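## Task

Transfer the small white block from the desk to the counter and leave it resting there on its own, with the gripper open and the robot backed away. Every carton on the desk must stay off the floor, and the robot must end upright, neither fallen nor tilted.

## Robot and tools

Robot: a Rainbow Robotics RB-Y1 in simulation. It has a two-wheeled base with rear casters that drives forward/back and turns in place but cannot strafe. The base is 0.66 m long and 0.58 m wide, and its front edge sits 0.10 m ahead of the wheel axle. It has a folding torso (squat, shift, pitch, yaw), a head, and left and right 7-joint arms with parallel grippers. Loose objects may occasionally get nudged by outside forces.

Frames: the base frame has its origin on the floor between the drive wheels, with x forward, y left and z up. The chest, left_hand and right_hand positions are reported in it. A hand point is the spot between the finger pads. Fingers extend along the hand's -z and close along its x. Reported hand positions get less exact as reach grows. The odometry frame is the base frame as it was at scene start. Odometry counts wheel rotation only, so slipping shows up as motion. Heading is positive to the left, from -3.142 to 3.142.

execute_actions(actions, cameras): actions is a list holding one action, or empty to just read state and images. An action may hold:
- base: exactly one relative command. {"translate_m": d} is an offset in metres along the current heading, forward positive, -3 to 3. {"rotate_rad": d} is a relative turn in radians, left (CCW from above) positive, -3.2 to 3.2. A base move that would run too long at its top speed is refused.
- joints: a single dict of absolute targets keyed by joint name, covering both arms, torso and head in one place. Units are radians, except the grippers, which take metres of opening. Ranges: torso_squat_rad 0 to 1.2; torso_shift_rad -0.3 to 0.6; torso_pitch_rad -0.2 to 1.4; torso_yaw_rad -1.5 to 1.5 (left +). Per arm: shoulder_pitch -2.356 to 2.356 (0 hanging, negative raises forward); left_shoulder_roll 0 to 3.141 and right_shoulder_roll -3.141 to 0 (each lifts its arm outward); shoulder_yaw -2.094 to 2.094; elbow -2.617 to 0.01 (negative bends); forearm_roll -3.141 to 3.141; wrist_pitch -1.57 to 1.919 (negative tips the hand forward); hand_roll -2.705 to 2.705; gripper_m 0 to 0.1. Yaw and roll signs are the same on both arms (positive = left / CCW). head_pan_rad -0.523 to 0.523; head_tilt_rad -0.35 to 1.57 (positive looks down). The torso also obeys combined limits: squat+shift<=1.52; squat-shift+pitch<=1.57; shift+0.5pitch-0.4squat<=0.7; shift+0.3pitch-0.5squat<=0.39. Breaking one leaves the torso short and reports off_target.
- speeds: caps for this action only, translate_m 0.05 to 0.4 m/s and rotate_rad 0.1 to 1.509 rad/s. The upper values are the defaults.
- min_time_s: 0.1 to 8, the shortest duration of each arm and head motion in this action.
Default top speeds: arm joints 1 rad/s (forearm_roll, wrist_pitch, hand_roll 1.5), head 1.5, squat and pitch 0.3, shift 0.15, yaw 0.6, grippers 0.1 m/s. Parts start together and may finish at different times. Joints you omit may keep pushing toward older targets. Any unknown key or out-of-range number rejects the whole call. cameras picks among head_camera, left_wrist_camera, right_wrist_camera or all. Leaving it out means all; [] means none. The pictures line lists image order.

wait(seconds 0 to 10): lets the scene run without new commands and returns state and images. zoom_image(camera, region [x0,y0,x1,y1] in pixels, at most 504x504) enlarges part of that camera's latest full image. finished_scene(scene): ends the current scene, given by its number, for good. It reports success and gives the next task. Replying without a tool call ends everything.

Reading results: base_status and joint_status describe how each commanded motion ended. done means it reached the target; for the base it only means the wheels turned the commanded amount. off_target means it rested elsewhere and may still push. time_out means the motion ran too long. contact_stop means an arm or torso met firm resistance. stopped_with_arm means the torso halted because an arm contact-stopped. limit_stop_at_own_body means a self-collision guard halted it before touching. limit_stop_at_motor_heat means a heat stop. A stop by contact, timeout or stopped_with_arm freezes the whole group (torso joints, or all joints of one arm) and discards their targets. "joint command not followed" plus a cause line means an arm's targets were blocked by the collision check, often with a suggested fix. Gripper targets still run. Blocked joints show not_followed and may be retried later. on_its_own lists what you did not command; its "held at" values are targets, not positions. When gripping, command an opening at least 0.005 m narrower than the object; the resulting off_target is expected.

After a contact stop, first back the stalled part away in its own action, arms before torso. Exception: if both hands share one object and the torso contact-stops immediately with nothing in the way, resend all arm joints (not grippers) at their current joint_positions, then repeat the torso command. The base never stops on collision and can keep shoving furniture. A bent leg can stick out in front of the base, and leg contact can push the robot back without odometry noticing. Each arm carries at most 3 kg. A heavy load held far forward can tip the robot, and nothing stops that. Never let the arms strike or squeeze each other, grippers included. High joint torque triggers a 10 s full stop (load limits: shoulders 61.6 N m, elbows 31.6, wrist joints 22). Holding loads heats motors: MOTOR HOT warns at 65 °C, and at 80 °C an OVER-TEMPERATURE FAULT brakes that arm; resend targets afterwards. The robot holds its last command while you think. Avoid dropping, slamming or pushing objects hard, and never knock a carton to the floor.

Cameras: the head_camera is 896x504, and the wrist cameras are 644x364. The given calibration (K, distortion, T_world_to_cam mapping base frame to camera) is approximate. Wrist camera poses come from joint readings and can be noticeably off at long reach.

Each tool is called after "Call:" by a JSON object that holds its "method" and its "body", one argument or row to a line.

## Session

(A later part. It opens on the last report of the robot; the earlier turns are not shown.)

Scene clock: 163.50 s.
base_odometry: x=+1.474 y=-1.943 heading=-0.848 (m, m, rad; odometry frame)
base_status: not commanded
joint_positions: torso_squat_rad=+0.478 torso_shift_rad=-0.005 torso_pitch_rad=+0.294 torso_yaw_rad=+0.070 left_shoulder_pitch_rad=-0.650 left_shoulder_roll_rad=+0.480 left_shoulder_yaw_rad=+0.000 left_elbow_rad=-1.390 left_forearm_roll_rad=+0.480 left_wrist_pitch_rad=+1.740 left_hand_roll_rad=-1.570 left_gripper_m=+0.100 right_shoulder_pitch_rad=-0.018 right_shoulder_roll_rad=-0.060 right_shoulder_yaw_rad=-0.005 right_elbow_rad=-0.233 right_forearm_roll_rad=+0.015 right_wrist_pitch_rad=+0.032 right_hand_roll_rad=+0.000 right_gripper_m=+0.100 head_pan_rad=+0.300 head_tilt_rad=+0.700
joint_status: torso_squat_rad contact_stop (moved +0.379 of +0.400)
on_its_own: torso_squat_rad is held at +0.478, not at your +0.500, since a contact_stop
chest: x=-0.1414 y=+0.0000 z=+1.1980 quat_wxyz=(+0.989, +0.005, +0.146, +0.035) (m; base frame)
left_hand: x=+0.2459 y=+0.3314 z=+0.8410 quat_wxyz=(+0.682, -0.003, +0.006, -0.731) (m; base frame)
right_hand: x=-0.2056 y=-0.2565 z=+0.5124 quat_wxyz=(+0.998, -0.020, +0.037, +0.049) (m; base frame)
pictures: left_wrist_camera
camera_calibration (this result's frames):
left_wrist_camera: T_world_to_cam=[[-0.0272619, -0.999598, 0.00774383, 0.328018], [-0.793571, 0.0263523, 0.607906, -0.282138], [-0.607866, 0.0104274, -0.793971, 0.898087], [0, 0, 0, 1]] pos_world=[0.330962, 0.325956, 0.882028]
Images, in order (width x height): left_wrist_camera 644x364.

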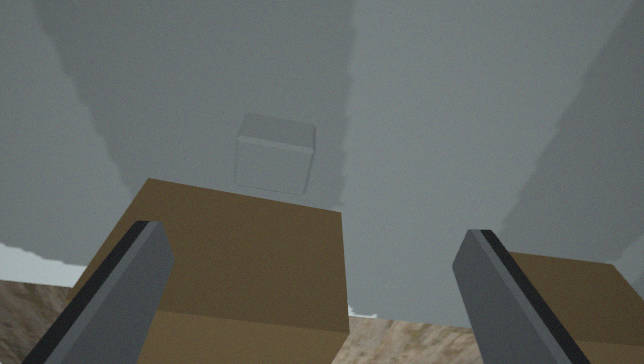

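Contact again at z=0.84. That's too high for the desk, so a fingertip is probably resting on the carton's rear edge. The block is about 3 cm further forward than the hand. I'll back up and shift forward before lowering again, so the carton doesn't get pushed.

Call:
{"method": "execute_actions", "body": {
  "actions": [
    {"joints": {"torso_squat_rad": 0.3, "torso_shift_rad": 0.0, "torso_pitch_rad": 0.3, "torso_yaw_rad": 0.07}}
  ],
  "cameras": []
}}

Call:
{"method": "execute_actions", "body": {
  "actions": [
    {"base": {"translate_m": 0.04}, "joints": {"left_shoulder_roll_rad": 0.51, "left_forearm_roll_rad": 0.51}}
  ],
  "cameras": ["head_camera", "left_wrist_camera"]
}}

Scene clock: 173.73 s.
base_odometry: x=+1.474 y=-1.944 heading=-0.848 (m, m, rad; odometry frame)
base_status: not commanded
joint_positions: torso_squat_rad=+0.300 torso_shift_rad=+0.000 torso_pitch_rad=+0.300 torso_yaw_rad=+0.070 left_shoulder_pitch_rad=-0.650 left_shoulder_roll_rad=+0.480 left_shoulder_yaw_rad=+0.000 left_elbow_rad=-1.390 left_forearm_roll_rad=+0.480 left_wrist_pitch_rad=+1.740 left_hand_roll_rad=-1.570 left_gripper_m=+0.100 right_shoulder_pitch_rad=-0.018 right_shoulder_roll_rad=-0.060 right_shoulder_yaw_rad=-0.005 right_elbow_rad=-0.233 right_forearm_roll_rad=+0.015 right_wrist_pitch_rad=+0.032 right_hand_roll_rad=+0.000 right_gripper_m=+0.100 head_pan_rad=+0.300 head_tilt_rad=+0.700
joint_status: all done
chest: x=-0.1365 y=-0.0002 z=+1.2448 quat_wxyz=(+0.988, +0.005, +0.149, +0.035) (m; base frame)
left_hand: x=+0.2486 y=+0.3313 z=+0.8855 quat_wxyz=(+0.682, -0.006, +0.008, -0.731) (m; base frame)
right_hand: x=-0.2049 y=-0.2566 z=+0.5596 quat_wxyz=(+0.998, -0.020, +0.040, +0.049) (m; base frame)
pictures: none
No camera images: the call's "cameras" was empty. Leave "cameras" out to get every camera's image.

Scene clock: 174.90 s.
base_odometry: x=+1.500 y=-1.973 heading=-0.846 (m, m, rad; odometry frame)
base_status: done
joint_positions: torso_squat_rad=+0.300 torso_shift_rad=-0.001 torso_pitch_rad=+0.299 torso_yaw_rad=+0.070 left_shoulder_pitch_rad=-0.650 left_shoulder_roll_rad=+0.510 left_shoulder_yaw_rad=+0.000 left_elbow_rad=-1.390 left_forearm_roll_rad=+0.510 left_wrist_pitch_rad=+1.740 left_hand_roll_rad=-1.570 left_gripper_m=+0.100 right_shoulder_pitch_rad=-0.018 right_shoulder_roll_rad=-0.060 right_shoulder_yaw_rad=-0.005 right_elbow_rad=-0.233 right_forearm_roll_rad=+0.015 right_wrist_pitch_rad=+0.032 right_hand_roll_rad=+0.000 right_gripper_m=+0.100 head_pan_rad=+0.300 head_tilt_rad=+0.700
joint_status: all done
chest: x=-0.1378 y=-0.0001 z=+1.2449 quat_wxyz=(+0.988, +0.005, +0.149, +0.035) (m; base frame)
left_hand: x=+0.2483 y=+0.3404 z=+0.8912 quat_wxyz=(+0.684, -0.004, +0.006, -0.730) (m; base frame)
right_hand: x=-0.2050 y=-0.2566 z=+0.5596 quat_wxyz=(+0.998, -0.020, +0.039, +0.049) (m; base frame)
pictures: head_camera, left_wrist_camera
camera_calibration (this result's frames):
head_camera: T_world_to_cam=[[0.334284, -0.930591, -0.149177, 0.235872], [-0.829519, -0.215377, -0.515277, 0.748772], [0.447383, 0.295994, -0.84394, 1.17997], [0, 0, 0, 1]] pos_world=[0.0143722, 0.0315041, 1.41684]
left_wrist_camera: T_world_to_cam=[[-0.0226307, -0.999704, 0.00894638, 0.334425], [-0.792493, 0.0233938, 0.609432, -0.311604], [-0.609461, 0.00670193, -0.792788, 0.939958], [0, 0, 0, 1]] pos_world=[0.333492, 0.335316, 0.932097]
Images, in order (width x height): head_camera 896x504, left_wrist_camera 644x364.

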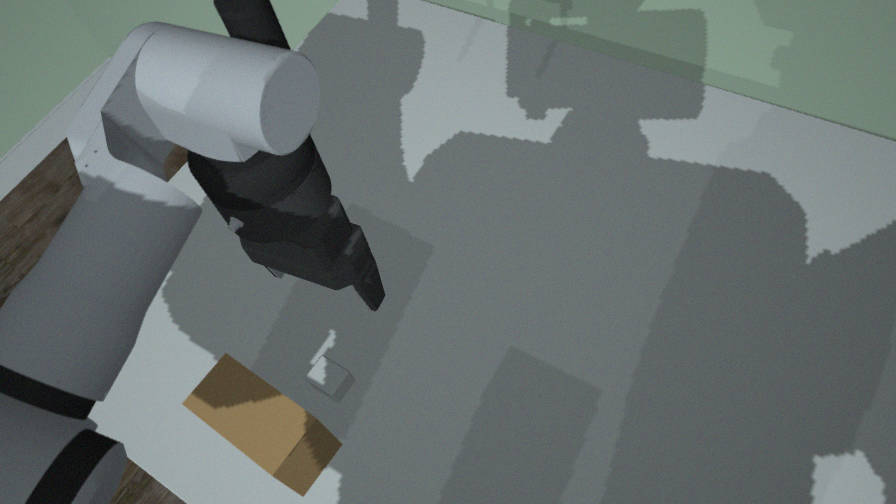

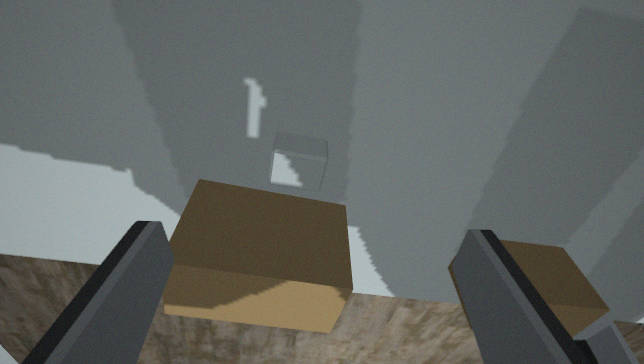

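The block is well centred now. I'll narrow the gripper to 7 cm so the fingers stay clear of both cartons, then lower partway.

Call:
{"method": "execute_actions", "body": {
  "actions": [
    {"joints": {"left_gripper_m": 0.07}}
  ],
  "cameras": []
}}

Call:
{"method": "execute_actions", "body": {
  "actions": [
    {"joints": {"torso_squat_rad": 0.55}}
  ],
  "cameras": ["left_wrist_camera"]
}}

Scene clock: 185.53 s.
base_odometry: x=+1.500 y=-1.973 heading=-0.846 (m, m, rad; odometry frame)
base_status: not commanded
joint_positions: torso_squat_rad=+0.300 torso_shift_rad=-0.001 torso_pitch_rad=+0.299 torso_yaw_rad=+0.070 left_shoulder_pitch_rad=-0.650 left_shoulder_roll_rad=+0.510 left_shoulder_yaw_rad=+0.000 left_elbow_rad=-1.390 left_forearm_roll_rad=+0.510 left_wrist_pitch_rad=+1.740 left_hand_roll_rad=-1.570 left_gripper_m=+0.070 right_shoulder_pitch_rad=-0.018 right_shoulder_roll_rad=-0.060 right_shoulder_yaw_rad=-0.005 right_elbow_rad=-0.233 right_forearm_roll_rad=+0.015 right_wrist_pitch_rad=+0.032 right_hand_roll_rad=+0.000 right_gripper_m=+0.100 head_pan_rad=+0.300 head_tilt_rad=+0.700
joint_status: all done
chest: x=-0.1378 y=-0.0001 z=+1.2449 quat_wxyz=(+0.988, +0.005, +0.149, +0.035) (m; base frame)
left_hand: x=+0.2483 y=+0.3404 z=+0.8912 quat_wxyz=(+0.684, -0.004, +0.006, -0.730) (m; base frame)
right_hand: x=-0.2050 y=-0.2566 z=+0.5596 quat_wxyz=(+0.998, -0.020, +0.039, +0.049) (m; base frame)
pictures: none
No camera images: the call's "cameras" was empty. Leave "cameras" out to get every camera's image.

Scene clock: 186.17 s.
base_odometry: x=+1.500 y=-1.973 heading=-0.846 (m, m, rad; odometry frame)
base_status: not commanded
joint_positions: torso_squat_rad=+0.310 torso_shift_rad=-0.004 torso_pitch_rad=+0.294 torso_yaw_rad=+0.070 left_shoulder_pitch_rad=-0.650 left_shoulder_roll_rad=+0.510 left_shoulder_yaw_rad=+0.000 left_elbow_rad=-1.390 left_forearm_roll_rad=+0.510 left_wrist_pitch_rad=+1.740 left_hand_roll_rad=-1.570 left_gripper_m=+0.070 right_shoulder_pitch_rad=-0.019 right_shoulder_roll_rad=-0.060 right_shoulder_yaw_rad=-0.005 right_elbow_rad=-0.234 right_forearm_roll_rad=+0.015 right_wrist_pitch_rad=+0.030 right_hand_roll_rad=+0.000 right_gripper_m=+0.100 head_pan_rad=+0.300 head_tilt_rad=+0.700
joint_status: torso_squat_rad contact_stop (moved +0.010 of +0.250)
on_its_own: torso_squat_rad is held at +0.310, not at your +0.550, since a contact_stop
chest: x=-0.1410 y=+0.0004 z=+1.2432 quat_wxyz=(+0.989, +0.005, +0.147, +0.035) (m; base frame)
left_hand: x=+0.2465 y=+0.3407 z=+0.8906 quat_wxyz=(+0.684, -0.003, +0.004, -0.730) (m; base frame)
right_hand: x=-0.2039 y=-0.2565 z=+0.5576 quat_wxyz=(+0.998, -0.020, +0.035, +0.049) (m; base frame)
pictures: left_wrist_camera
camera_calibration (this result's frames):
left_wrist_camera: T_world_to_cam=[[-0.022482, -0.999698, 0.00992513, 0.333769], [-0.794989, 0.0238963, 0.606152, -0.309311], [-0.606207, 0.00573716, -0.795287, 0.940176], [0, 0, 0, 1]] pos_world=[0.331546, 0.335665, 0.931886]
Images, in order (width x height): left_wrist_camera 644x364.

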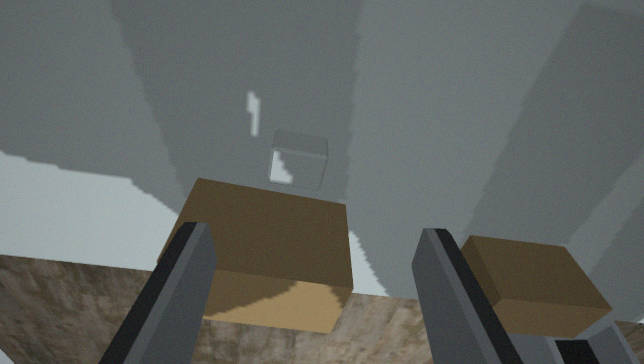

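The torso stopped immediately again while the left hand was clearly free, so the blocker is the right hand on the knee. It has to be moved clear properly. I'll stand tall for maximum clearance and swing the right arm backward, away from the knee. Forward and sideways both pressed into it.

Call:
{"method": "execute_actions", "body": {
  "actions": [
    {"joints": {"torso_squat_rad": 0.05, "torso_shift_rad": 0.0, "torso_pitch_rad": 0.3, "torso_yaw_rad": 0.07}}
  ],
  "cameras": []
}}

Call:
{"method": "execute_actions", "body": {
  "actions": [
    {"joints": {"right_shoulder_pitch_rad": 0.45}, "min_time_s": 1.5}
  ],
  "cameras": ["right_wrist_camera"]
}}

Scene clock: 195.37 s.
base_odometry: x=+1.500 y=-1.973 heading=-0.846 (m, m, rad; odometry frame)
base_status: not commanded
joint_positions: torso_squat_rad=+0.050 torso_shift_rad=+0.000 torso_pitch_rad=+0.300 torso_yaw_rad=+0.070 left_shoulder_pitch_rad=-0.650 left_shoulder_roll_rad=+0.510 left_shoulder_yaw_rad=+0.000 left_elbow_rad=-1.390 left_forearm_roll_rad=+0.510 left_wrist_pitch_rad=+1.740 left_hand_roll_rad=-1.570 left_gripper_m=+0.070 right_shoulder_pitch_rad=-0.018 right_shoulder_roll_rad=-0.060 right_shoulder_yaw_rad=-0.005 right_elbow_rad=-0.233 right_forearm_roll_rad=+0.015 right_wrist_pitch_rad=+0.032 right_hand_roll_rad=+0.000 right_gripper_m=+0.100 head_pan_rad=+0.300 head_tilt_rad=+0.700
joint_status: all done
chest: x=-0.1365 y=-0.0002 z=+1.2752 quat_wxyz=(+0.988, +0.005, +0.149, +0.035) (m; base frame)
left_hand: x=+0.2490 y=+0.3403 z=+0.9208 quat_wxyz=(+0.684, -0.005, +0.007, -0.730) (m; base frame)
right_hand: x=-0.2045 y=-0.2565 z=+0.5899 quat_wxyz=(+0.998, -0.020, +0.040, +0.049) (m; base frame)
pictures: none
No camera images: the call's "cameras" was empty. Leave "cameras" out to get every camera's image.

Scene clock: 197.17 s.
base_odometry: x=+1.500 y=-1.973 heading=-0.846 (m, m, rad; odometry frame)
base_status: not commanded
joint_positions: torso_squat_rad=+0.050 torso_shift_rad=+0.000 torso_pitch_rad=+0.300 torso_yaw_rad=+0.070 left_shoulder_pitch_rad=-0.650 left_shoulder_roll_rad=+0.510 left_shoulder_yaw_rad=+0.000 left_elbow_rad=-1.390 left_forearm_roll_rad=+0.510 left_wrist_pitch_rad=+1.740 left_hand_roll_rad=-1.570 left_gripper_m=+0.070 right_shoulder_pitch_rad=+0.450 right_shoulder_roll_rad=-0.060 right_shoulder_yaw_rad=-0.005 right_elbow_rad=-0.233 right_forearm_roll_rad=+0.015 right_wrist_pitch_rad=+0.032 right_hand_roll_rad=+0.000 right_gripper_m=+0.100 head_pan_rad=+0.300 head_tilt_rad=+0.700
joint_status: all done
chest: x=-0.1365 y=-0.0002 z=+1.2752 quat_wxyz=(+0.988, +0.005, +0.149, +0.035) (m; base frame)
left_hand: x=+0.2490 y=+0.3403 z=+0.9208 quat_wxyz=(+0.684, -0.005, +0.007, -0.730) (m; base frame)
right_hand: x=-0.5225 y=-0.2720 z=+0.7121 quat_wxyz=(+0.965, -0.044, +0.259, -0.021) (m; base frame)
pictures: right_wrist_camera
camera_calibration (this result's frames):
right_wrist_camera: T_world_to_cam=[[-0.856137, 0.0481398, 0.514501, -0.802654], [0.34978, 0.786873, 0.508414, 0.0630156], [-0.380372, 0.615234, -0.69051, 0.549563], [0, 0, 0, 1]] pos_world=[-0.500185, -0.349056, 0.760407]
Images, in order (width x height): right_wrist_camera 644x364.

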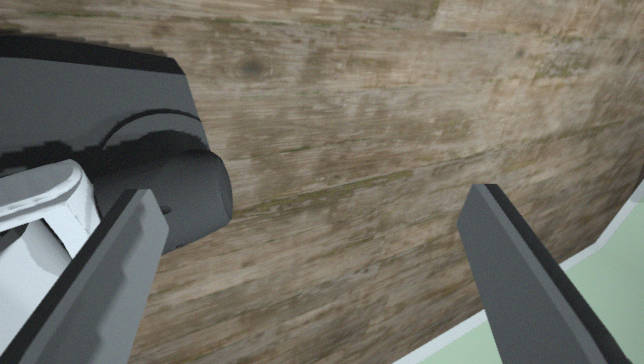

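The right arm swung back cleanly and is now well clear of the leg. Lowering the torso again.

Call:
{"method": "execute_actions", "body": {
  "actions": [
    {"joints": {"torso_squat_rad": 0.55}}
  ],
  "cameras": ["left_wrist_camera"]
}}

Scene clock: 201.67 s.
base_odometry: x=+1.500 y=-1.973 heading=-0.848 (m, m, rad; odometry frame)
base_status: not commanded
joint_positions: torso_squat_rad=+0.550 torso_shift_rad=-0.002 torso_pitch_rad=+0.298 torso_yaw_rad=+0.070 left_shoulder_pitch_rad=-0.650 left_shoulder_roll_rad=+0.510 left_shoulder_yaw_rad=+0.000 left_elbow_rad=-1.390 left_forearm_roll_rad=+0.510 left_wrist_pitch_rad=+1.740 left_hand_roll_rad=-1.570 left_gripper_m=+0.070 right_shoulder_pitch_rad=+0.450 right_shoulder_roll_rad=-0.060 right_shoulder_yaw_rad=-0.005 right_elbow_rad=-0.233 right_forearm_roll_rad=+0.015 right_wrist_pitch_rad=+0.032 right_hand_roll_rad=+0.000 right_gripper_m=+0.100 head_pan_rad=+0.300 head_tilt_rad=+0.700
joint_status: all done
chest: x=-0.1380 y=+0.0000 z=+1.1730 quat_wxyz=(+0.988, +0.005, +0.148, +0.035) (m; base frame)
left_hand: x=+0.2482 y=+0.3404 z=+0.8194 quat_wxyz=(+0.684, -0.004, +0.006, -0.730) (m; base frame)
right_hand: x=-0.5229 y=-0.2720 z=+0.6092 quat_wxyz=(+0.965, -0.044, +0.258, -0.021) (m; base frame)
pictures: left_wrist_camera
camera_calibration (this result's frames):
left_wrist_camera: T_world_to_cam=[[-0.0226452, -0.999702, 0.00907064, 0.335044], [-0.792776, 0.0234841, 0.60906, -0.267534], [-0.609092, 0.00660128, -0.793072, 0.883139], [0, 0, 0, 1]] pos_world=[0.333405, 0.335397, 0.860299]
Images, in order (width x height): left_wrist_camera 644x364.

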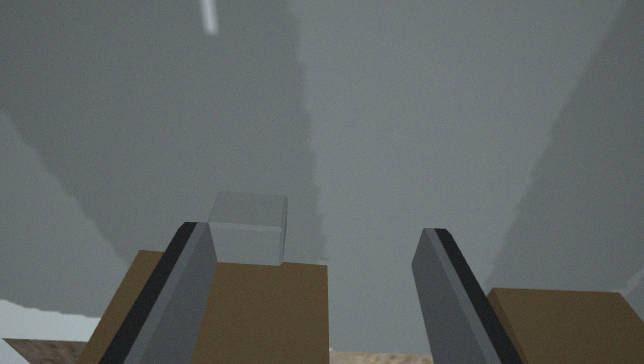

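The squat works now. The block sits about 2 cm left of the gripper's centre, so the left finger would land on it. I'll shift the hand left slightly and open a bit wider before the final descent.

Call:
{"method": "execute_actions", "body": {
  "actions": [
    {"joints": {"left_shoulder_roll_rad": 0.555, "left_forearm_roll_rad": 0.555, "left_gripper_m": 0.085}}
  ],
  "cameras": ["left_wrist_camera"]
}}

Scene clock: 207.53 s.
base_odometry: x=+1.500 y=-1.973 heading=-0.848 (m, m, rad; odometry frame)
base_status: not commanded
joint_positions: torso_squat_rad=+0.550 torso_shift_rad=-0.002 torso_pitch_rad=+0.298 torso_yaw_rad=+0.070 left_shoulder_pitch_rad=-0.650 left_shoulder_roll_rad=+0.555 left_shoulder_yaw_rad=+0.000 left_elbow_rad=-1.390 left_forearm_roll_rad=+0.555 left_wrist_pitch_rad=+1.740 left_hand_roll_rad=-1.570 left_gripper_m=+0.085 right_shoulder_pitch_rad=+0.450 right_shoulder_roll_rad=-0.060 right_shoulder_yaw_rad=-0.005 right_elbow_rad=-0.233 right_forearm_roll_rad=+0.015 right_wrist_pitch_rad=+0.032 right_hand_roll_rad=+0.000 right_gripper_m=+0.100 head_pan_rad=+0.300 head_tilt_rad=+0.700
joint_status: all done
chest: x=-0.1380 y=+0.0000 z=+1.1730 quat_wxyz=(+0.988, +0.005, +0.148, +0.035) (m; base frame)
left_hand: x=+0.2488 y=+0.3536 z=+0.8273 quat_wxyz=(+0.686, -0.004, +0.004, -0.727) (m; base frame)
right_hand: x=-0.5229 y=-0.2720 z=+0.6092 quat_wxyz=(+0.965, -0.044, +0.258, -0.021) (m; base frame)
pictures: left_wrist_camera
camera_calibration (this result's frames):
left_wrist_camera: T_world_to_cam=[[-0.0159283, -0.999811, 0.0111483, 0.344782], [-0.795329, 0.0194263, 0.605866, -0.267545], [-0.605968, 0.00078382, -0.795489, 0.892932], [0, 0, 0, 1]] pos_world=[0.333794, 0.349215, 0.86857]
Images, in order (width x height): left_wrist_camera 644x364.

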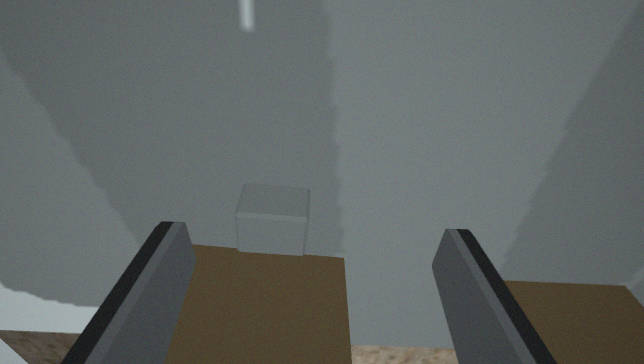

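The block now sits between the fingers with clearance. Final descent, then close.

Call:
{"method": "execute_actions", "body": {
  "actions": [
    {"joints": {"torso_squat_rad": 0.68}}
  ],
  "cameras": ["left_wrist_camera"]
}}

Scene clock: 214.53 s.
base_odometry: x=+1.500 y=-1.973 heading=-0.848 (m, m, rad; odometry frame)
base_status: not commanded
joint_positions: torso_squat_rad=+0.680 torso_shift_rad=-0.001 torso_pitch_rad=+0.298 torso_yaw_rad=+0.070 left_shoulder_pitch_rad=-0.650 left_shoulder_roll_rad=+0.555 left_shoulder_yaw_rad=+0.000 left_elbow_rad=-1.390 left_forearm_roll_rad=+0.555 left_wrist_pitch_rad=+1.740 left_hand_roll_rad=-1.570 left_gripper_m=+0.085 right_shoulder_pitch_rad=+0.450 right_shoulder_roll_rad=-0.060 right_shoulder_yaw_rad=-0.005 right_elbow_rad=-0.233 right_forearm_roll_rad=+0.015 right_wrist_pitch_rad=+0.032 right_hand_roll_rad=+0.000 right_gripper_m=+0.100 head_pan_rad=+0.300 head_tilt_rad=+0.700
joint_status: all done
chest: x=-0.1379 y=+0.0000 z=+1.1205 quat_wxyz=(+0.988, +0.005, +0.148, +0.035) (m; base frame)
left_hand: x=+0.2489 y=+0.3536 z=+0.7748 quat_wxyz=(+0.686, -0.004, +0.004, -0.727) (m; base frame)
right_hand: x=-0.5228 y=-0.2720 z=+0.5567 quat_wxyz=(+0.965, -0.044, +0.258, -0.021) (m; base frame)
pictures: left_wrist_camera
camera_calibration (this result's frames):
left_wrist_camera: T_world_to_cam=[[-0.0159059, -0.999812, 0.0110917, 0.345429], [-0.795303, 0.0193741, 0.605903, -0.235667], [-0.606004, 0.000816181, -0.795461, 0.8512], [0, 0, 0, 1]] pos_world=[0.333898, 0.349235, 0.816057]
Images, in order (width x height): left_wrist_camera 644x364.

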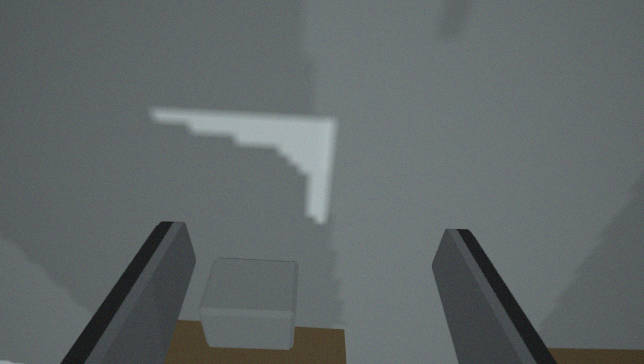

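Call:
{"method": "execute_actions", "body": {
  "actions": [
    {"joints": {"left_gripper_m": 0.02}}
  ],
  "cameras": ["left_wrist_camera"]
}}

Scene clock: 218.63 s.
base_odometry: x=+1.500 y=-1.973 heading=-0.848 (m, m, rad; odometry frame)
base_status: not commanded
joint_positions: torso_squat_rad=+0.680 torso_shift_rad=-0.001 torso_pitch_rad=+0.298 torso_yaw_rad=+0.070 left_shoulder_pitch_rad=-0.650 left_shoulder_roll_rad=+0.555 left_shoulder_yaw_rad=+0.000 left_elbow_rad=-1.390 left_forearm_roll_rad=+0.555 left_wrist_pitch_rad=+1.740 left_hand_roll_rad=-1.570 left_gripper_m=+0.020 right_shoulder_pitch_rad=+0.450 right_shoulder_roll_rad=-0.060 right_shoulder_yaw_rad=-0.005 right_elbow_rad=-0.233 right_forearm_roll_rad=+0.015 right_wrist_pitch_rad=+0.032 right_hand_roll_rad=+0.000 right_gripper_m=+0.100 head_pan_rad=+0.300 head_tilt_rad=+0.700
joint_status: all done
chest: x=-0.1379 y=+0.0000 z=+1.1205 quat_wxyz=(+0.988, +0.005, +0.148, +0.035) (m; base frame)
left_hand: x=+0.2489 y=+0.3536 z=+0.7748 quat_wxyz=(+0.686, -0.004, +0.004, -0.727) (m; base frame)
right_hand: x=-0.5228 y=-0.2720 z=+0.5567 quat_wxyz=(+0.965, -0.044, +0.258, -0.021) (m; base frame)
pictures: left_wrist_camera
camera_calibration (this result's frames):
left_wrist_camera: T_world_to_cam=[[-0.0159061, -0.999812, 0.011091, 0.345429], [-0.795303, 0.0193739, 0.605903, -0.235667], [-0.606004, 0.000816858, -0.795461, 0.8512], [0, 0, 0, 1]] pos_world=[0.333898, 0.349235, 0.816057]
Images, in order (width x height): left_wrist_camera 644x364.

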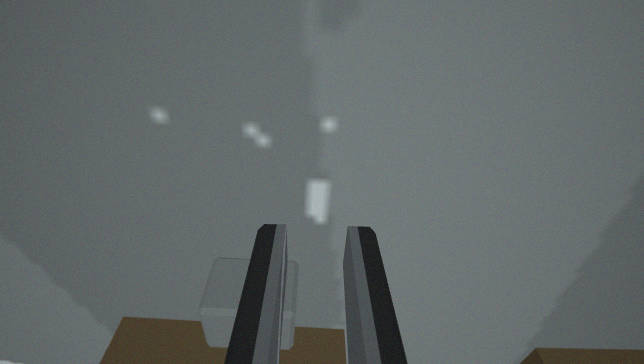

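The gripper closed fully without catching the block. It's still in place, slightly left of centre and below the pads. I'll reopen, shift about 2 cm left, and go a little lower.

Call:
{"method": "execute_actions", "body": {
  "actions": [
    {"joints": {"left_gripper_m": 0.085}}
  ],
  "cameras": []
}}

Call:
{"method": "execute_actions", "body": {
  "actions": [
    {"joints": {"left_shoulder_roll_rad": 0.61, "left_forearm_roll_rad": 0.61}}
  ],
  "cameras": []
}}

Call:
{"method": "execute_actions", "body": {
  "actions": [
    {"joints": {"torso_squat_rad": 0.715}}
  ],
  "cameras": ["left_wrist_camera"]
}}

Scene clock: 228.70 s.
base_odometry: x=+1.500 y=-1.973 heading=-0.848 (m, m, rad; odometry frame)
base_status: not commanded
joint_positions: torso_squat_rad=+0.680 torso_shift_rad=-0.001 torso_pitch_rad=+0.298 torso_yaw_rad=+0.070 left_shoulder_pitch_rad=-0.650 left_shoulder_roll_rad=+0.555 left_shoulder_yaw_rad=+0.000 left_elbow_rad=-1.390 left_forearm_roll_rad=+0.555 left_wrist_pitch_rad=+1.740 left_hand_roll_rad=-1.570 left_gripper_m=+0.085 right_shoulder_pitch_rad=+0.450 right_shoulder_roll_rad=-0.060 right_shoulder_yaw_rad=-0.005 right_elbow_rad=-0.233 right_forearm_roll_rad=+0.015 right_wrist_pitch_rad=+0.032 right_hand_roll_rad=+0.000 right_gripper_m=+0.100 head_pan_rad=+0.300 head_tilt_rad=+0.700
joint_status: all done
chest: x=-0.1379 y=+0.0000 z=+1.1205 quat_wxyz=(+0.988, +0.005, +0.148, +0.035) (m; base frame)
left_hand: x=+0.2489 y=+0.3536 z=+0.7748 quat_wxyz=(+0.686, -0.004, +0.004, -0.727) (m; base frame)
right_hand: x=-0.5228 y=-0.2720 z=+0.5567 quat_wxyz=(+0.965, -0.044, +0.258, -0.021) (m; base frame)
pictures: none
No camera images: the call's "cameras" was empty. Leave "cameras" out to get every camera's image.

Scene clock: 229.27 s.
base_odometry: x=+1.500 y=-1.973 heading=-0.848 (m, m, rad; odometry frame)
base_status: not commanded
joint_positions: torso_squat_rad=+0.680 torso_shift_rad=-0.001 torso_pitch_rad=+0.298 torso_yaw_rad=+0.070 left_shoulder_pitch_rad=-0.650 left_shoulder_roll_rad=+0.610 left_shoulder_yaw_rad=+0.000 left_elbow_rad=-1.390 left_forearm_roll_rad=+0.610 left_wrist_pitch_rad=+1.740 left_hand_roll_rad=-1.570 left_gripper_m=+0.085 right_shoulder_pitch_rad=+0.450 right_shoulder_roll_rad=-0.060 right_shoulder_yaw_rad=-0.005 right_elbow_rad=-0.233 right_forearm_roll_rad=+0.015 right_wrist_pitch_rad=+0.032 right_hand_roll_rad=+0.000 right_gripper_m=+0.100 head_pan_rad=+0.300 head_tilt_rad=+0.700
joint_status: all done
chest: x=-0.1379 y=-0.0001 z=+1.1205 quat_wxyz=(+0.988, +0.005, +0.148, +0.035) (m; base frame)
left_hand: x=+0.2493 y=+0.3693 z=+0.7853 quat_wxyz=(+0.689, -0.003, +0.001, -0.725) (m; base frame)
right_hand: x=-0.5228 y=-0.2721 z=+0.5567 quat_wxyz=(+0.965, -0.044, +0.258, -0.021) (m; base frame)
pictures: none
No camera images: the call's "cameras" was empty. Leave "cameras" out to get every camera's image.

Scene clock: 230.03 s.
base_odometry: x=+1.500 y=-1.973 heading=-0.847 (m, m, rad; odometry frame)
base_status: not commanded
joint_positions: torso_squat_rad=+0.715 torso_shift_rad=+0.000 torso_pitch_rad=+0.299 torso_yaw_rad=+0.070 left_shoulder_pitch_rad=-0.650 left_shoulder_roll_rad=+0.610 left_shoulder_yaw_rad=+0.000 left_elbow_rad=-1.390 left_forearm_roll_rad=+0.610 left_wrist_pitch_rad=+1.740 left_hand_roll_rad=-1.570 left_gripper_m=+0.085 right_shoulder_pitch_rad=+0.450 right_shoulder_roll_rad=-0.060 right_shoulder_yaw_rad=-0.005 right_elbow_rad=-0.233 right_forearm_roll_rad=+0.015 right_wrist_pitch_rad=+0.032 right_hand_roll_rad=+0.000 right_gripper_m=+0.100 head_pan_rad=+0.300 head_tilt_rad=+0.700
joint_status: all done
chest: x=-0.1369 y=-0.0001 z=+1.1047 quat_wxyz=(+0.988, +0.005, +0.149, +0.035) (m; base frame)
left_hand: x=+0.2498 y=+0.3693 z=+0.7690 quat_wxyz=(+0.689, -0.003, +0.002, -0.725) (m; base frame)
right_hand: x=-0.5226 y=-0.2721 z=+0.5414 quat_wxyz=(+0.965, -0.044, +0.259, -0.020) (m; base frame)
pictures: left_wrist_camera
camera_calibration (this result's frames):
left_wrist_camera: T_world_to_cam=[[-0.00790298, -0.999878, 0.0134856, 0.35737], [-0.797838, 0.0144348, 0.602699, -0.226785], [-0.60282, -0.00599618, -0.797855, 0.850755], [0, 0, 0, 1]] pos_world=[0.334739, 0.365701, 0.810642]
Images, in order (width x height): left_wrist_camera 644x364.

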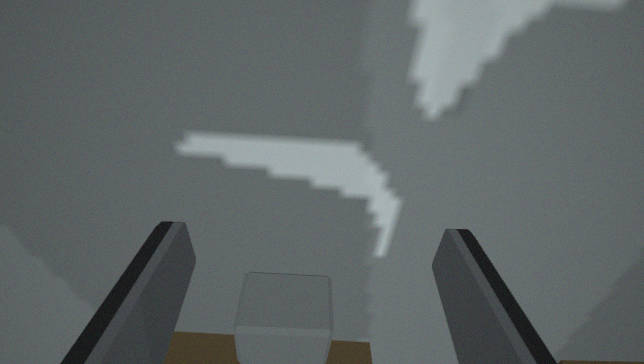

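The block is nearly centred now. I'll lower a touch more and close.

Call:
{"method": "execute_actions", "body": {
  "actions": [
    {"joints": {"torso_squat_rad": 0.735}}
  ],
  "cameras": []
}}

Call:
{"method": "execute_actions", "body": {
  "actions": [
    {"joints": {"left_gripper_m": 0.02}}
  ],
  "cameras": ["left_wrist_camera"]
}}

Scene clock: 237.10 s.
base_odometry: x=+1.500 y=-1.973 heading=-0.847 (m, m, rad; odometry frame)
base_status: not commanded
joint_positions: torso_squat_rad=+0.735 torso_shift_rad=+0.000 torso_pitch_rad=+0.300 torso_yaw_rad=+0.070 left_shoulder_pitch_rad=-0.650 left_shoulder_roll_rad=+0.610 left_shoulder_yaw_rad=+0.000 left_elbow_rad=-1.390 left_forearm_roll_rad=+0.610 left_wrist_pitch_rad=+1.740 left_hand_roll_rad=-1.570 left_gripper_m=+0.085 right_shoulder_pitch_rad=+0.450 right_shoulder_roll_rad=-0.060 right_shoulder_yaw_rad=-0.005 right_elbow_rad=-0.233 right_forearm_roll_rad=+0.015 right_wrist_pitch_rad=+0.032 right_hand_roll_rad=+0.000 right_gripper_m=+0.100 head_pan_rad=+0.300 head_tilt_rad=+0.700
joint_status: all done
chest: x=-0.1367 y=-0.0001 z=+1.0954 quat_wxyz=(+0.988, +0.005, +0.149, +0.035) (m; base frame)
left_hand: x=+0.2500 y=+0.3693 z=+0.7596 quat_wxyz=(+0.689, -0.003, +0.002, -0.725) (m; base frame)
right_hand: x=-0.5225 y=-0.2721 z=+0.5322 quat_wxyz=(+0.965, -0.044, +0.259, -0.020) (m; base frame)
pictures: none
No camera images: the call's "cameras" was empty. Leave "cameras" out to get every camera's image.

Scene clock: 238.23 s.
base_odometry: x=+1.500 y=-1.973 heading=-0.847 (m, m, rad; odometry frame)
base_status: not commanded
joint_positions: torso_squat_rad=+0.735 torso_shift_rad=+0.000 torso_pitch_rad=+0.300 torso_yaw_rad=+0.070 left_shoulder_pitch_rad=-0.650 left_shoulder_roll_rad=+0.610 left_shoulder_yaw_rad=+0.000 left_elbow_rad=-1.390 left_forearm_roll_rad=+0.610 left_wrist_pitch_rad=+1.740 left_hand_roll_rad=-1.570 left_gripper_m=+0.020 right_shoulder_pitch_rad=+0.450 right_shoulder_roll_rad=-0.060 right_shoulder_yaw_rad=-0.005 right_elbow_rad=-0.233 right_forearm_roll_rad=+0.015 right_wrist_pitch_rad=+0.032 right_hand_roll_rad=+0.000 right_gripper_m=+0.100 head_pan_rad=+0.300 head_tilt_rad=+0.700
joint_status: all done
chest: x=-0.1367 y=-0.0001 z=+1.0954 quat_wxyz=(+0.988, +0.005, +0.149, +0.035) (m; base frame)
left_hand: x=+0.2500 y=+0.3693 z=+0.7596 quat_wxyz=(+0.689, -0.003, +0.002, -0.725) (m; base frame)
right_hand: x=-0.5225 y=-0.2721 z=+0.5322 quat_wxyz=(+0.965, -0.044, +0.259, -0.020) (m; base frame)
pictures: left_wrist_camera
camera_calibration (this result's frames):
left_wrist_camera: T_world_to_cam=[[-0.00789574, -0.999878, 0.0134519, 0.357533], [-0.797685, 0.0144102, 0.602903, -0.22122], [-0.603023, -0.00597002, -0.797701, 0.843274], [0, 0, 0, 1]] pos_world=[0.334873, 0.365712, 0.801245]
Images, in order (width x height): left_wrist_camera 644x364.

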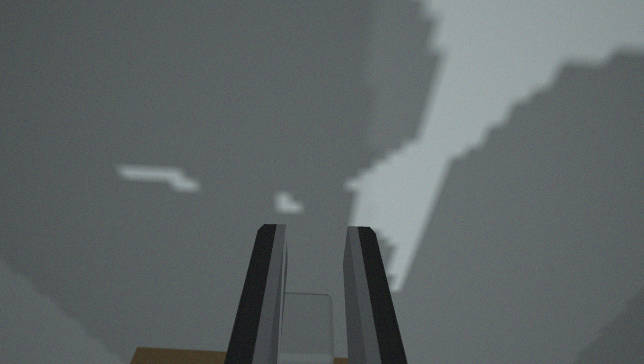

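It closed empty again. I'll check with the head camera before trying anything else.

Call:
{"method": "execute_actions", "body": {
  "actions": [
    {"joints": {"left_gripper_m": 0.085}}
  ],
  "cameras": ["head_camera", "left_wrist_camera"]
}}

Scene clock: 246.23 s.
base_odometry: x=+1.500 y=-1.973 heading=-0.847 (m, m, rad; odometry frame)
base_status: not commanded
joint_positions: torso_squat_rad=+0.735 torso_shift_rad=+0.000 torso_pitch_rad=+0.300 torso_yaw_rad=+0.070 left_shoulder_pitch_rad=-0.650 left_shoulder_roll_rad=+0.610 left_shoulder_yaw_rad=+0.000 left_elbow_rad=-1.390 left_forearm_roll_rad=+0.610 left_wrist_pitch_rad=+1.740 left_hand_roll_rad=-1.570 left_gripper_m=+0.085 right_shoulder_pitch_rad=+0.450 right_shoulder_roll_rad=-0.060 right_shoulder_yaw_rad=-0.005 right_elbow_rad=-0.233 right_forearm_roll_rad=+0.015 right_wrist_pitch_rad=+0.032 right_hand_roll_rad=+0.000 right_gripper_m=+0.100 head_pan_rad=+0.300 head_tilt_rad=+0.700
joint_status: all done
chest: x=-0.1367 y=-0.0001 z=+1.0954 quat_wxyz=(+0.988, +0.005, +0.149, +0.035) (m; base frame)
left_hand: x=+0.2500 y=+0.3693 z=+0.7596 quat_wxyz=(+0.689, -0.003, +0.002, -0.725) (m; base frame)
right_hand: x=-0.5225 y=-0.2721 z=+0.5322 quat_wxyz=(+0.965, -0.044, +0.259, -0.020) (m; base frame)
pictures: head_camera, left_wrist_camera
camera_calibration (this result's frames):
head_camera: T_world_to_cam=[[0.334125, -0.930593, -0.149521, 0.213603], [-0.830101, -0.215405, -0.514328, 0.67154], [0.446423, 0.295968, -0.844458, 1.05369], [0, 0, 0, 1]] pos_world=[0.0156843, 0.0315724, 1.26713]
left_wrist_camera: T_world_to_cam=[[-0.00789592, -0.999878, 0.0134521, 0.357533], [-0.797685, 0.0144105, 0.602902, -0.221219], [-0.603023, -0.00597003, -0.797702, 0.843274], [0, 0, 0, 1]] pos_world=[0.334873, 0.365712, 0.801245]
Images, in order (width x height): head_camera 896x504, left_wrist_camera 644x364.

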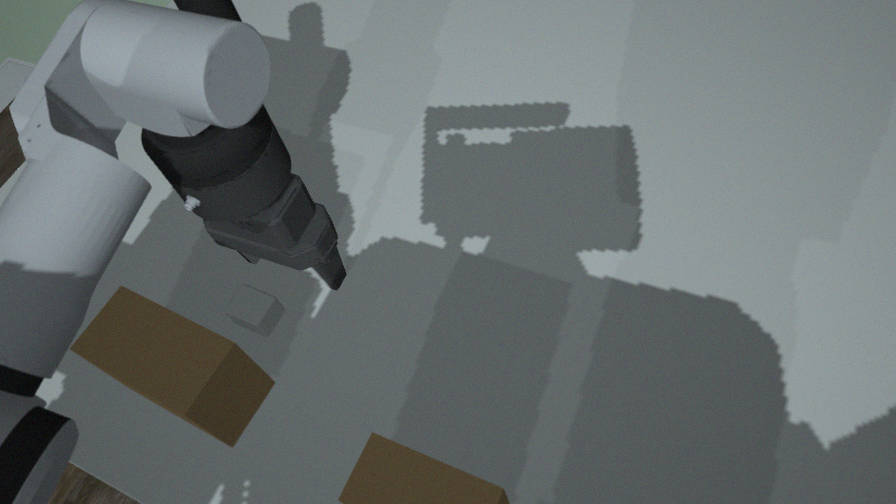

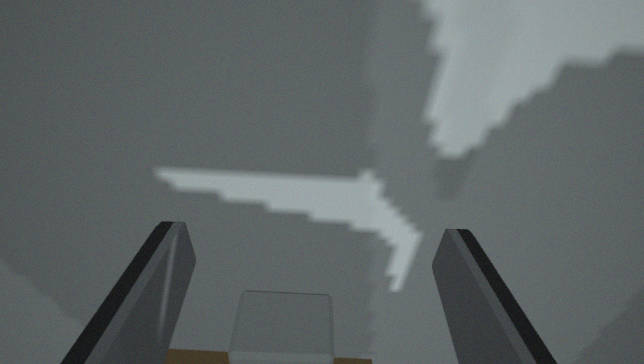

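The cartons are both fine. The head view shows the fingers closed just beyond the block, so I overshot forward by about 4 cm. I'll lift slightly, back up a little, and lower again.

Call:
{"method": "execute_actions", "body": {
  "actions": [
    {"joints": {"torso_squat_rad": 0.55}}
  ],
  "cameras": []
}}

Call:
{"method": "execute_actions", "body": {
  "actions": [
    {"base": {"translate_m": -0.04}}
  ],
  "cameras": ["left_wrist_camera"]
}}

Scene clock: 255.60 s.
base_odometry: x=+1.500 y=-1.973 heading=-0.847 (m, m, rad; odometry frame)
base_status: not commanded
joint_positions: torso_squat_rad=+0.550 torso_shift_rad=+0.000 torso_pitch_rad=+0.300 torso_yaw_rad=+0.070 left_shoulder_pitch_rad=-0.650 left_shoulder_roll_rad=+0.610 left_shoulder_yaw_rad=+0.000 left_elbow_rad=-1.390 left_forearm_roll_rad=+0.610 left_wrist_pitch_rad=+1.740 left_hand_roll_rad=-1.570 left_gripper_m=+0.085 right_shoulder_pitch_rad=+0.450 right_shoulder_roll_rad=-0.060 right_shoulder_yaw_rad=-0.005 right_elbow_rad=-0.233 right_forearm_roll_rad=+0.015 right_wrist_pitch_rad=+0.032 right_hand_roll_rad=+0.000 right_gripper_m=+0.100 head_pan_rad=+0.300 head_tilt_rad=+0.700
joint_status: all done
chest: x=-0.1365 y=-0.0001 z=+1.1729 quat_wxyz=(+0.988, +0.005, +0.149, +0.035) (m; base frame)
left_hand: x=+0.2500 y=+0.3693 z=+0.8370 quat_wxyz=(+0.689, -0.003, +0.002, -0.725) (m; base frame)
right_hand: x=-0.5226 y=-0.2721 z=+0.6099 quat_wxyz=(+0.965, -0.044, +0.259, -0.020) (m; base frame)
pictures: none
No camera images: the call's "cameras" was empty. Leave "cameras" out to get every camera's image.

Scene clock: 257.67 s.
base_odometry: x=+1.474 y=-1.943 heading=-0.849 (m, m, rad; odometry frame)
base_status: done
joint_positions: torso_squat_rad=+0.550 torso_shift_rad=+0.000 torso_pitch_rad=+0.300 torso_yaw_rad=+0.070 left_shoulder_pitch_rad=-0.650 left_shoulder_roll_rad=+0.610 left_shoulder_yaw_rad=+0.000 left_elbow_rad=-1.390 left_forearm_roll_rad=+0.610 left_wrist_pitch_rad=+1.740 left_hand_roll_rad=-1.570 left_gripper_m=+0.085 right_shoulder_pitch_rad=+0.450 right_shoulder_roll_rad=-0.060 right_shoulder_yaw_rad=-0.005 right_elbow_rad=-0.233 right_forearm_roll_rad=+0.015 right_wrist_pitch_rad=+0.032 right_hand_roll_rad=+0.000 right_gripper_m=+0.100 head_pan_rad=+0.300 head_tilt_rad=+0.700
joint_status: not commanded
chest: x=-0.1366 y=-0.0002 z=+1.1729 quat_wxyz=(+0.988, +0.005, +0.149, +0.035) (m; base frame)
left_hand: x=+0.2500 y=+0.3693 z=+0.8371 quat_wxyz=(+0.689, -0.003, +0.002, -0.725) (m; base frame)
right_hand: x=-0.5226 y=-0.2721 z=+0.6098 quat_wxyz=(+0.965, -0.044, +0.259, -0.020) (m; base frame)
pictures: left_wrist_camera
camera_calibration (this result's frames):
left_wrist_camera: T_world_to_cam=[[-0.00789165, -0.99988, 0.0133667, 0.356505], [-0.797579, 0.0143567, 0.603043, -0.268011], [-0.603162, -0.00590202, -0.797597, 0.904978], [0, 0, 0, 1]] pos_world=[0.334902, 0.365651, 0.878664]
Images, in order (width x height): left_wrist_camera 644x364.

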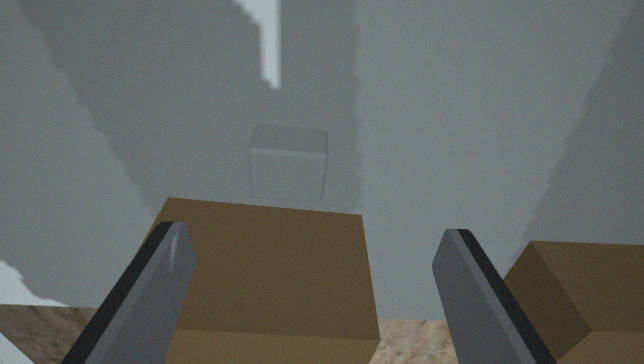

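The block now looks about 2 cm ahead of the hand, so the right spot is halfway between the two positions. I'll nudge forward 2 cm and lower.

Call:
{"method": "execute_actions", "body": {
  "actions": [
    {"base": {"translate_m": 0.02}}
  ],
  "cameras": []
}}

Call:
{"method": "execute_actions", "body": {
  "actions": [
    {"joints": {"torso_squat_rad": 0.735}}
  ],
  "cameras": []
}}

Call:
{"method": "execute_actions", "body": {
  "actions": [
    {"joints": {"left_gripper_m": 0.02}}
  ],
  "cameras": ["left_wrist_camera"]
}}

Scene clock: 265.33 s.
base_odometry: x=+1.487 y=-1.958 heading=-0.847 (m, m, rad; odometry frame)
base_status: done
joint_positions: torso_squat_rad=+0.550 torso_shift_rad=+0.000 torso_pitch_rad=+0.300 torso_yaw_rad=+0.070 left_shoulder_pitch_rad=-0.650 left_shoulder_roll_rad=+0.610 left_shoulder_yaw_rad=+0.000 left_elbow_rad=-1.390 left_forearm_roll_rad=+0.610 left_wrist_pitch_rad=+1.740 left_hand_roll_rad=-1.570 left_gripper_m=+0.085 right_shoulder_pitch_rad=+0.450 right_shoulder_roll_rad=-0.060 right_shoulder_yaw_rad=-0.005 right_elbow_rad=-0.233 right_forearm_roll_rad=+0.015 right_wrist_pitch_rad=+0.032 right_hand_roll_rad=+0.000 right_gripper_m=+0.100 head_pan_rad=+0.300 head_tilt_rad=+0.700
joint_status: not commanded
chest: x=-0.1364 y=-0.0002 z=+1.1729 quat_wxyz=(+0.988, +0.005, +0.149, +0.035) (m; base frame)
left_hand: x=+0.2501 y=+0.3692 z=+0.8370 quat_wxyz=(+0.689, -0.003, +0.002, -0.725) (m; base frame)
right_hand: x=-0.5225 y=-0.2721 z=+0.6098 quat_wxyz=(+0.965, -0.044, +0.259, -0.020) (m; base frame)
pictures: none
No camera images: the call's "cameras" was empty. Leave "cameras" out to get every camera's image.

Scene clock: 266.73 s.
base_odometry: x=+1.487 y=-1.958 heading=-0.847 (m, m, rad; odometry frame)
base_status: not commanded
joint_positions: torso_squat_rad=+0.735 torso_shift_rad=+0.000 torso_pitch_rad=+0.300 torso_yaw_rad=+0.070 left_shoulder_pitch_rad=-0.650 left_shoulder_roll_rad=+0.610 left_shoulder_yaw_rad=+0.000 left_elbow_rad=-1.390 left_forearm_roll_rad=+0.610 left_wrist_pitch_rad=+1.740 left_hand_roll_rad=-1.570 left_gripper_m=+0.085 right_shoulder_pitch_rad=+0.450 right_shoulder_roll_rad=-0.060 right_shoulder_yaw_rad=-0.005 right_elbow_rad=-0.233 right_forearm_roll_rad=+0.015 right_wrist_pitch_rad=+0.032 right_hand_roll_rad=+0.000 right_gripper_m=+0.100 head_pan_rad=+0.300 head_tilt_rad=+0.700
joint_status: all done
chest: x=-0.1367 y=-0.0002 z=+1.0954 quat_wxyz=(+0.988, +0.005, +0.149, +0.035) (m; base frame)
left_hand: x=+0.2500 y=+0.3693 z=+0.7597 quat_wxyz=(+0.689, -0.003, +0.002, -0.725) (m; base frame)
right_hand: x=-0.5225 y=-0.2721 z=+0.5322 quat_wxyz=(+0.965, -0.044, +0.259, -0.020) (m; base frame)
pictures: none
No camera images: the call's "cameras" was empty. Leave "cameras" out to get every camera's image.

Scene clock: 267.87 s.
base_odometry: x=+1.487 y=-1.958 heading=-0.847 (m, m, rad; odometry frame)
base_status: not commanded
joint_positions: torso_squat_rad=+0.735 torso_shift_rad=+0.000 torso_pitch_rad=+0.300 torso_yaw_rad=+0.070 left_shoulder_pitch_rad=-0.650 left_shoulder_roll_rad=+0.610 left_shoulder_yaw_rad=+0.000 left_elbow_rad=-1.390 left_forearm_roll_rad=+0.610 left_wrist_pitch_rad=+1.740 left_hand_roll_rad=-1.570 left_gripper_m=+0.020 right_shoulder_pitch_rad=+0.450 right_shoulder_roll_rad=-0.060 right_shoulder_yaw_rad=-0.005 right_elbow_rad=-0.233 right_forearm_roll_rad=+0.015 right_wrist_pitch_rad=+0.032 right_hand_roll_rad=+0.000 right_gripper_m=+0.100 head_pan_rad=+0.300 head_tilt_rad=+0.700
joint_status: all done
chest: x=-0.1367 y=-0.0002 z=+1.0954 quat_wxyz=(+0.988, +0.005, +0.149, +0.035) (m; base frame)
left_hand: x=+0.2500 y=+0.3693 z=+0.7597 quat_wxyz=(+0.689, -0.003, +0.002, -0.725) (m; base frame)
right_hand: x=-0.5225 y=-0.2721 z=+0.5322 quat_wxyz=(+0.965, -0.044, +0.259, -0.020) (m; base frame)
pictures: left_wrist_camera
camera_calibration (this result's frames):
left_wrist_camera: T_world_to_cam=[[-0.00790077, -0.99988, 0.013324, 0.357587], [-0.797695, 0.014337, 0.602891, -0.221195], [-0.60301, -0.00586517, -0.797712, 0.843281], [0, 0, 0, 1]] pos_world=[0.334886, 0.365661, 0.801287]
Images, in order (width x height): left_wrist_camera 644x364.

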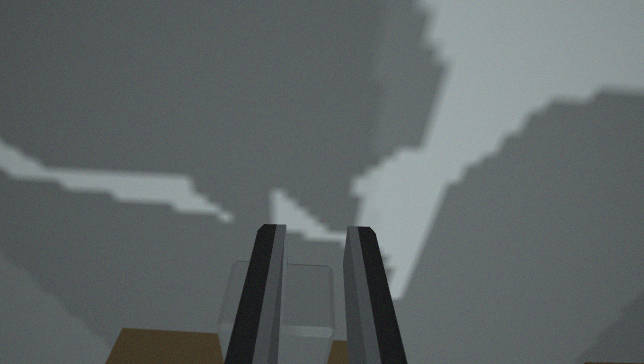

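Still empty. The fingers are in front of the block from the camera's view, so the block is still on the robot's side of them. I'll lift, back up 3 cm more, and retry.

Call:
{"method": "execute_actions", "body": {
  "actions": [
    {"joints": {"left_gripper_m": 0.085, "torso_squat_rad": 0.55}}
  ],
  "cameras": []
}}

Call:
{"method": "execute_actions", "body": {
  "actions": [
    {"base": {"translate_m": -0.03}}
  ],
  "cameras": []
}}

Call:
{"method": "execute_actions", "body": {
  "actions": [
    {"joints": {"torso_squat_rad": 0.735}}
  ],
  "cameras": ["left_wrist_camera"]
}}

Scene clock: 275.40 s.
base_odometry: x=+1.487 y=-1.958 heading=-0.847 (m, m, rad; odometry frame)
base_status: not commanded
joint_positions: torso_squat_rad=+0.550 torso_shift_rad=+0.000 torso_pitch_rad=+0.300 torso_yaw_rad=+0.070 left_shoulder_pitch_rad=-0.650 left_shoulder_roll_rad=+0.610 left_shoulder_yaw_rad=+0.000 left_elbow_rad=-1.390 left_forearm_roll_rad=+0.610 left_wrist_pitch_rad=+1.740 left_hand_roll_rad=-1.570 left_gripper_m=+0.085 right_shoulder_pitch_rad=+0.450 right_shoulder_roll_rad=-0.060 right_shoulder_yaw_rad=-0.005 right_elbow_rad=-0.233 right_forearm_roll_rad=+0.015 right_wrist_pitch_rad=+0.032 right_hand_roll_rad=+0.000 right_gripper_m=+0.100 head_pan_rad=+0.300 head_tilt_rad=+0.700
joint_status: all done
chest: x=-0.1365 y=-0.0002 z=+1.1729 quat_wxyz=(+0.988, +0.005, +0.149, +0.035) (m; base frame)
left_hand: x=+0.2500 y=+0.3692 z=+0.8370 quat_wxyz=(+0.689, -0.003, +0.002, -0.725) (m; base frame)
right_hand: x=-0.5226 y=-0.2721 z=+0.6098 quat_wxyz=(+0.965, -0.044, +0.259, -0.020) (m; base frame)
pictures: none
No camera images: the call's "cameras" was empty. Leave "cameras" out to get every camera's image.

Scene clock: 277.37 s.
base_odometry: x=+1.467 y=-1.936 heading=-0.849 (m, m, rad; odometry frame)
base_status: done
joint_positions: torso_squat_rad=+0.550 torso_shift_rad=+0.000 torso_pitch_rad=+0.300 torso_yaw_rad=+0.070 left_shoulder_pitch_rad=-0.650 left_shoulder_roll_rad=+0.610 left_shoulder_yaw_rad=+0.000 left_elbow_rad=-1.390 left_forearm_roll_rad=+0.610 left_wrist_pitch_rad=+1.740 left_hand_roll_rad=-1.570 left_gripper_m=+0.085 right_shoulder_pitch_rad=+0.450 right_shoulder_roll_rad=-0.060 right_shoulder_yaw_rad=-0.005 right_elbow_rad=-0.233 right_forearm_roll_rad=+0.015 right_wrist_pitch_rad=+0.032 right_hand_roll_rad=+0.000 right_gripper_m=+0.100 head_pan_rad=+0.300 head_tilt_rad=+0.700
joint_status: not commanded
chest: x=-0.1366 y=-0.0002 z=+1.1729 quat_wxyz=(+0.988, +0.005, +0.149, +0.035) (m; base frame)
left_hand: x=+0.2500 y=+0.3692 z=+0.8371 quat_wxyz=(+0.689, -0.003, +0.002, -0.725) (m; base frame)
right_hand: x=-0.5226 y=-0.2721 z=+0.6098 quat_wxyz=(+0.965, -0.044, +0.259, -0.020) (m; base frame)
pictures: none
No camera images: the call's "cameras" was empty. Leave "cameras" out to get every camera's image.

Scene clock: 278.77 s.
base_odometry: x=+1.467 y=-1.936 heading=-0.849 (m, m, rad; odometry frame)
base_status: not commanded
joint_positions: torso_squat_rad=+0.735 torso_shift_rad=+0.000 torso_pitch_rad=+0.300 torso_yaw_rad=+0.070 left_shoulder_pitch_rad=-0.650 left_shoulder_roll_rad=+0.610 left_shoulder_yaw_rad=+0.000 left_elbow_rad=-1.390 left_forearm_roll_rad=+0.610 left_wrist_pitch_rad=+1.740 left_hand_roll_rad=-1.570 left_gripper_m=+0.085 right_shoulder_pitch_rad=+0.450 right_shoulder_roll_rad=-0.060 right_shoulder_yaw_rad=-0.005 right_elbow_rad=-0.233 right_forearm_roll_rad=+0.015 right_wrist_pitch_rad=+0.032 right_hand_roll_rad=+0.000 right_gripper_m=+0.100 head_pan_rad=+0.300 head_tilt_rad=+0.700
joint_status: all done
chest: x=-0.1367 y=-0.0002 z=+1.0954 quat_wxyz=(+0.988, +0.005, +0.149, +0.035) (m; base frame)
left_hand: x=+0.2500 y=+0.3693 z=+0.7597 quat_wxyz=(+0.689, -0.003, +0.002, -0.725) (m; base frame)
right_hand: x=-0.5226 y=-0.2721 z=+0.5322 quat_wxyz=(+0.965, -0.044, +0.259, -0.020) (m; base frame)
pictures: left_wrist_camera
camera_calibration (this result's frames):
left_wrist_camera: T_world_to_cam=[[-0.00790272, -0.99988, 0.0133096, 0.357596], [-0.797702, 0.0143299, 0.602882, -0.221185], [-0.603, -0.00585272, -0.79772, 0.84329], [0, 0, 0, 1]] pos_world=[0.33489, 0.365658, 0.801297]
Images, in order (width x height): left_wrist_camera 644x364.

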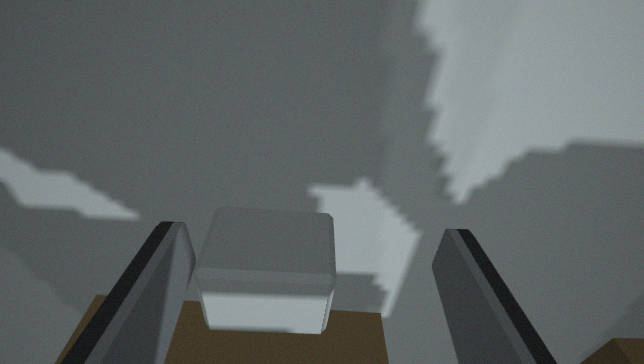

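Now the block is right between the fingers and level with the pads. Closing.

Call:
{"method": "execute_actions", "body": {
  "actions": [
    {"joints": {"left_gripper_m": 0.02}}
  ],
  "cameras": ["left_wrist_camera"]
}}

Scene clock: 282.20 s.
base_odometry: x=+1.467 y=-1.936 heading=-0.849 (m, m, rad; odometry frame)
base_status: not commanded
joint_positions: torso_squat_rad=+0.735 torso_shift_rad=+0.000 torso_pitch_rad=+0.300 torso_yaw_rad=+0.070 left_shoulder_pitch_rad=-0.650 left_shoulder_roll_rad=+0.610 left_shoulder_yaw_rad=+0.000 left_elbow_rad=-1.390 left_forearm_roll_rad=+0.610 left_wrist_pitch_rad=+1.740 left_hand_roll_rad=-1.570 left_gripper_m=+0.039 right_shoulder_pitch_rad=+0.450 right_shoulder_roll_rad=-0.060 right_shoulder_yaw_rad=-0.005 right_elbow_rad=-0.233 right_forearm_roll_rad=+0.015 right_wrist_pitch_rad=+0.032 right_hand_roll_rad=+0.000 right_gripper_m=+0.100 head_pan_rad=+0.300 head_tilt_rad=+0.700
joint_status: left_gripper_m off_target (ended at +0.039, target +0.020)
chest: x=-0.1367 y=-0.0002 z=+1.0954 quat_wxyz=(+0.988, +0.005, +0.149, +0.035) (m; base frame)
left_hand: x=+0.2500 y=+0.3693 z=+0.7597 quat_wxyz=(+0.689, -0.003, +0.002, -0.725) (m; base frame)
right_hand: x=-0.5226 y=-0.2721 z=+0.5322 quat_wxyz=(+0.965, -0.044, +0.259, -0.020) (m; base frame)
pictures: left_wrist_camera
camera_calibration (this result's frames):
left_wrist_camera: T_world_to_cam=[[-0.00790236, -0.99988, 0.0133087, 0.357596], [-0.797702, 0.014329, 0.602882, -0.221185], [-0.603, -0.00585221, -0.797719, 0.843289], [0, 0, 0, 1]] pos_world=[0.33489, 0.365658, 0.801298]
Images, in order (width x height): left_wrist_camera 644x364.

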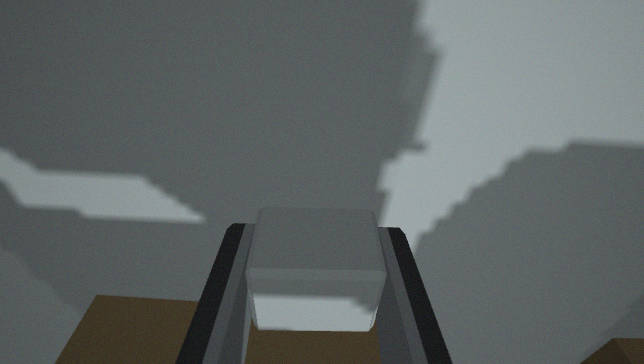

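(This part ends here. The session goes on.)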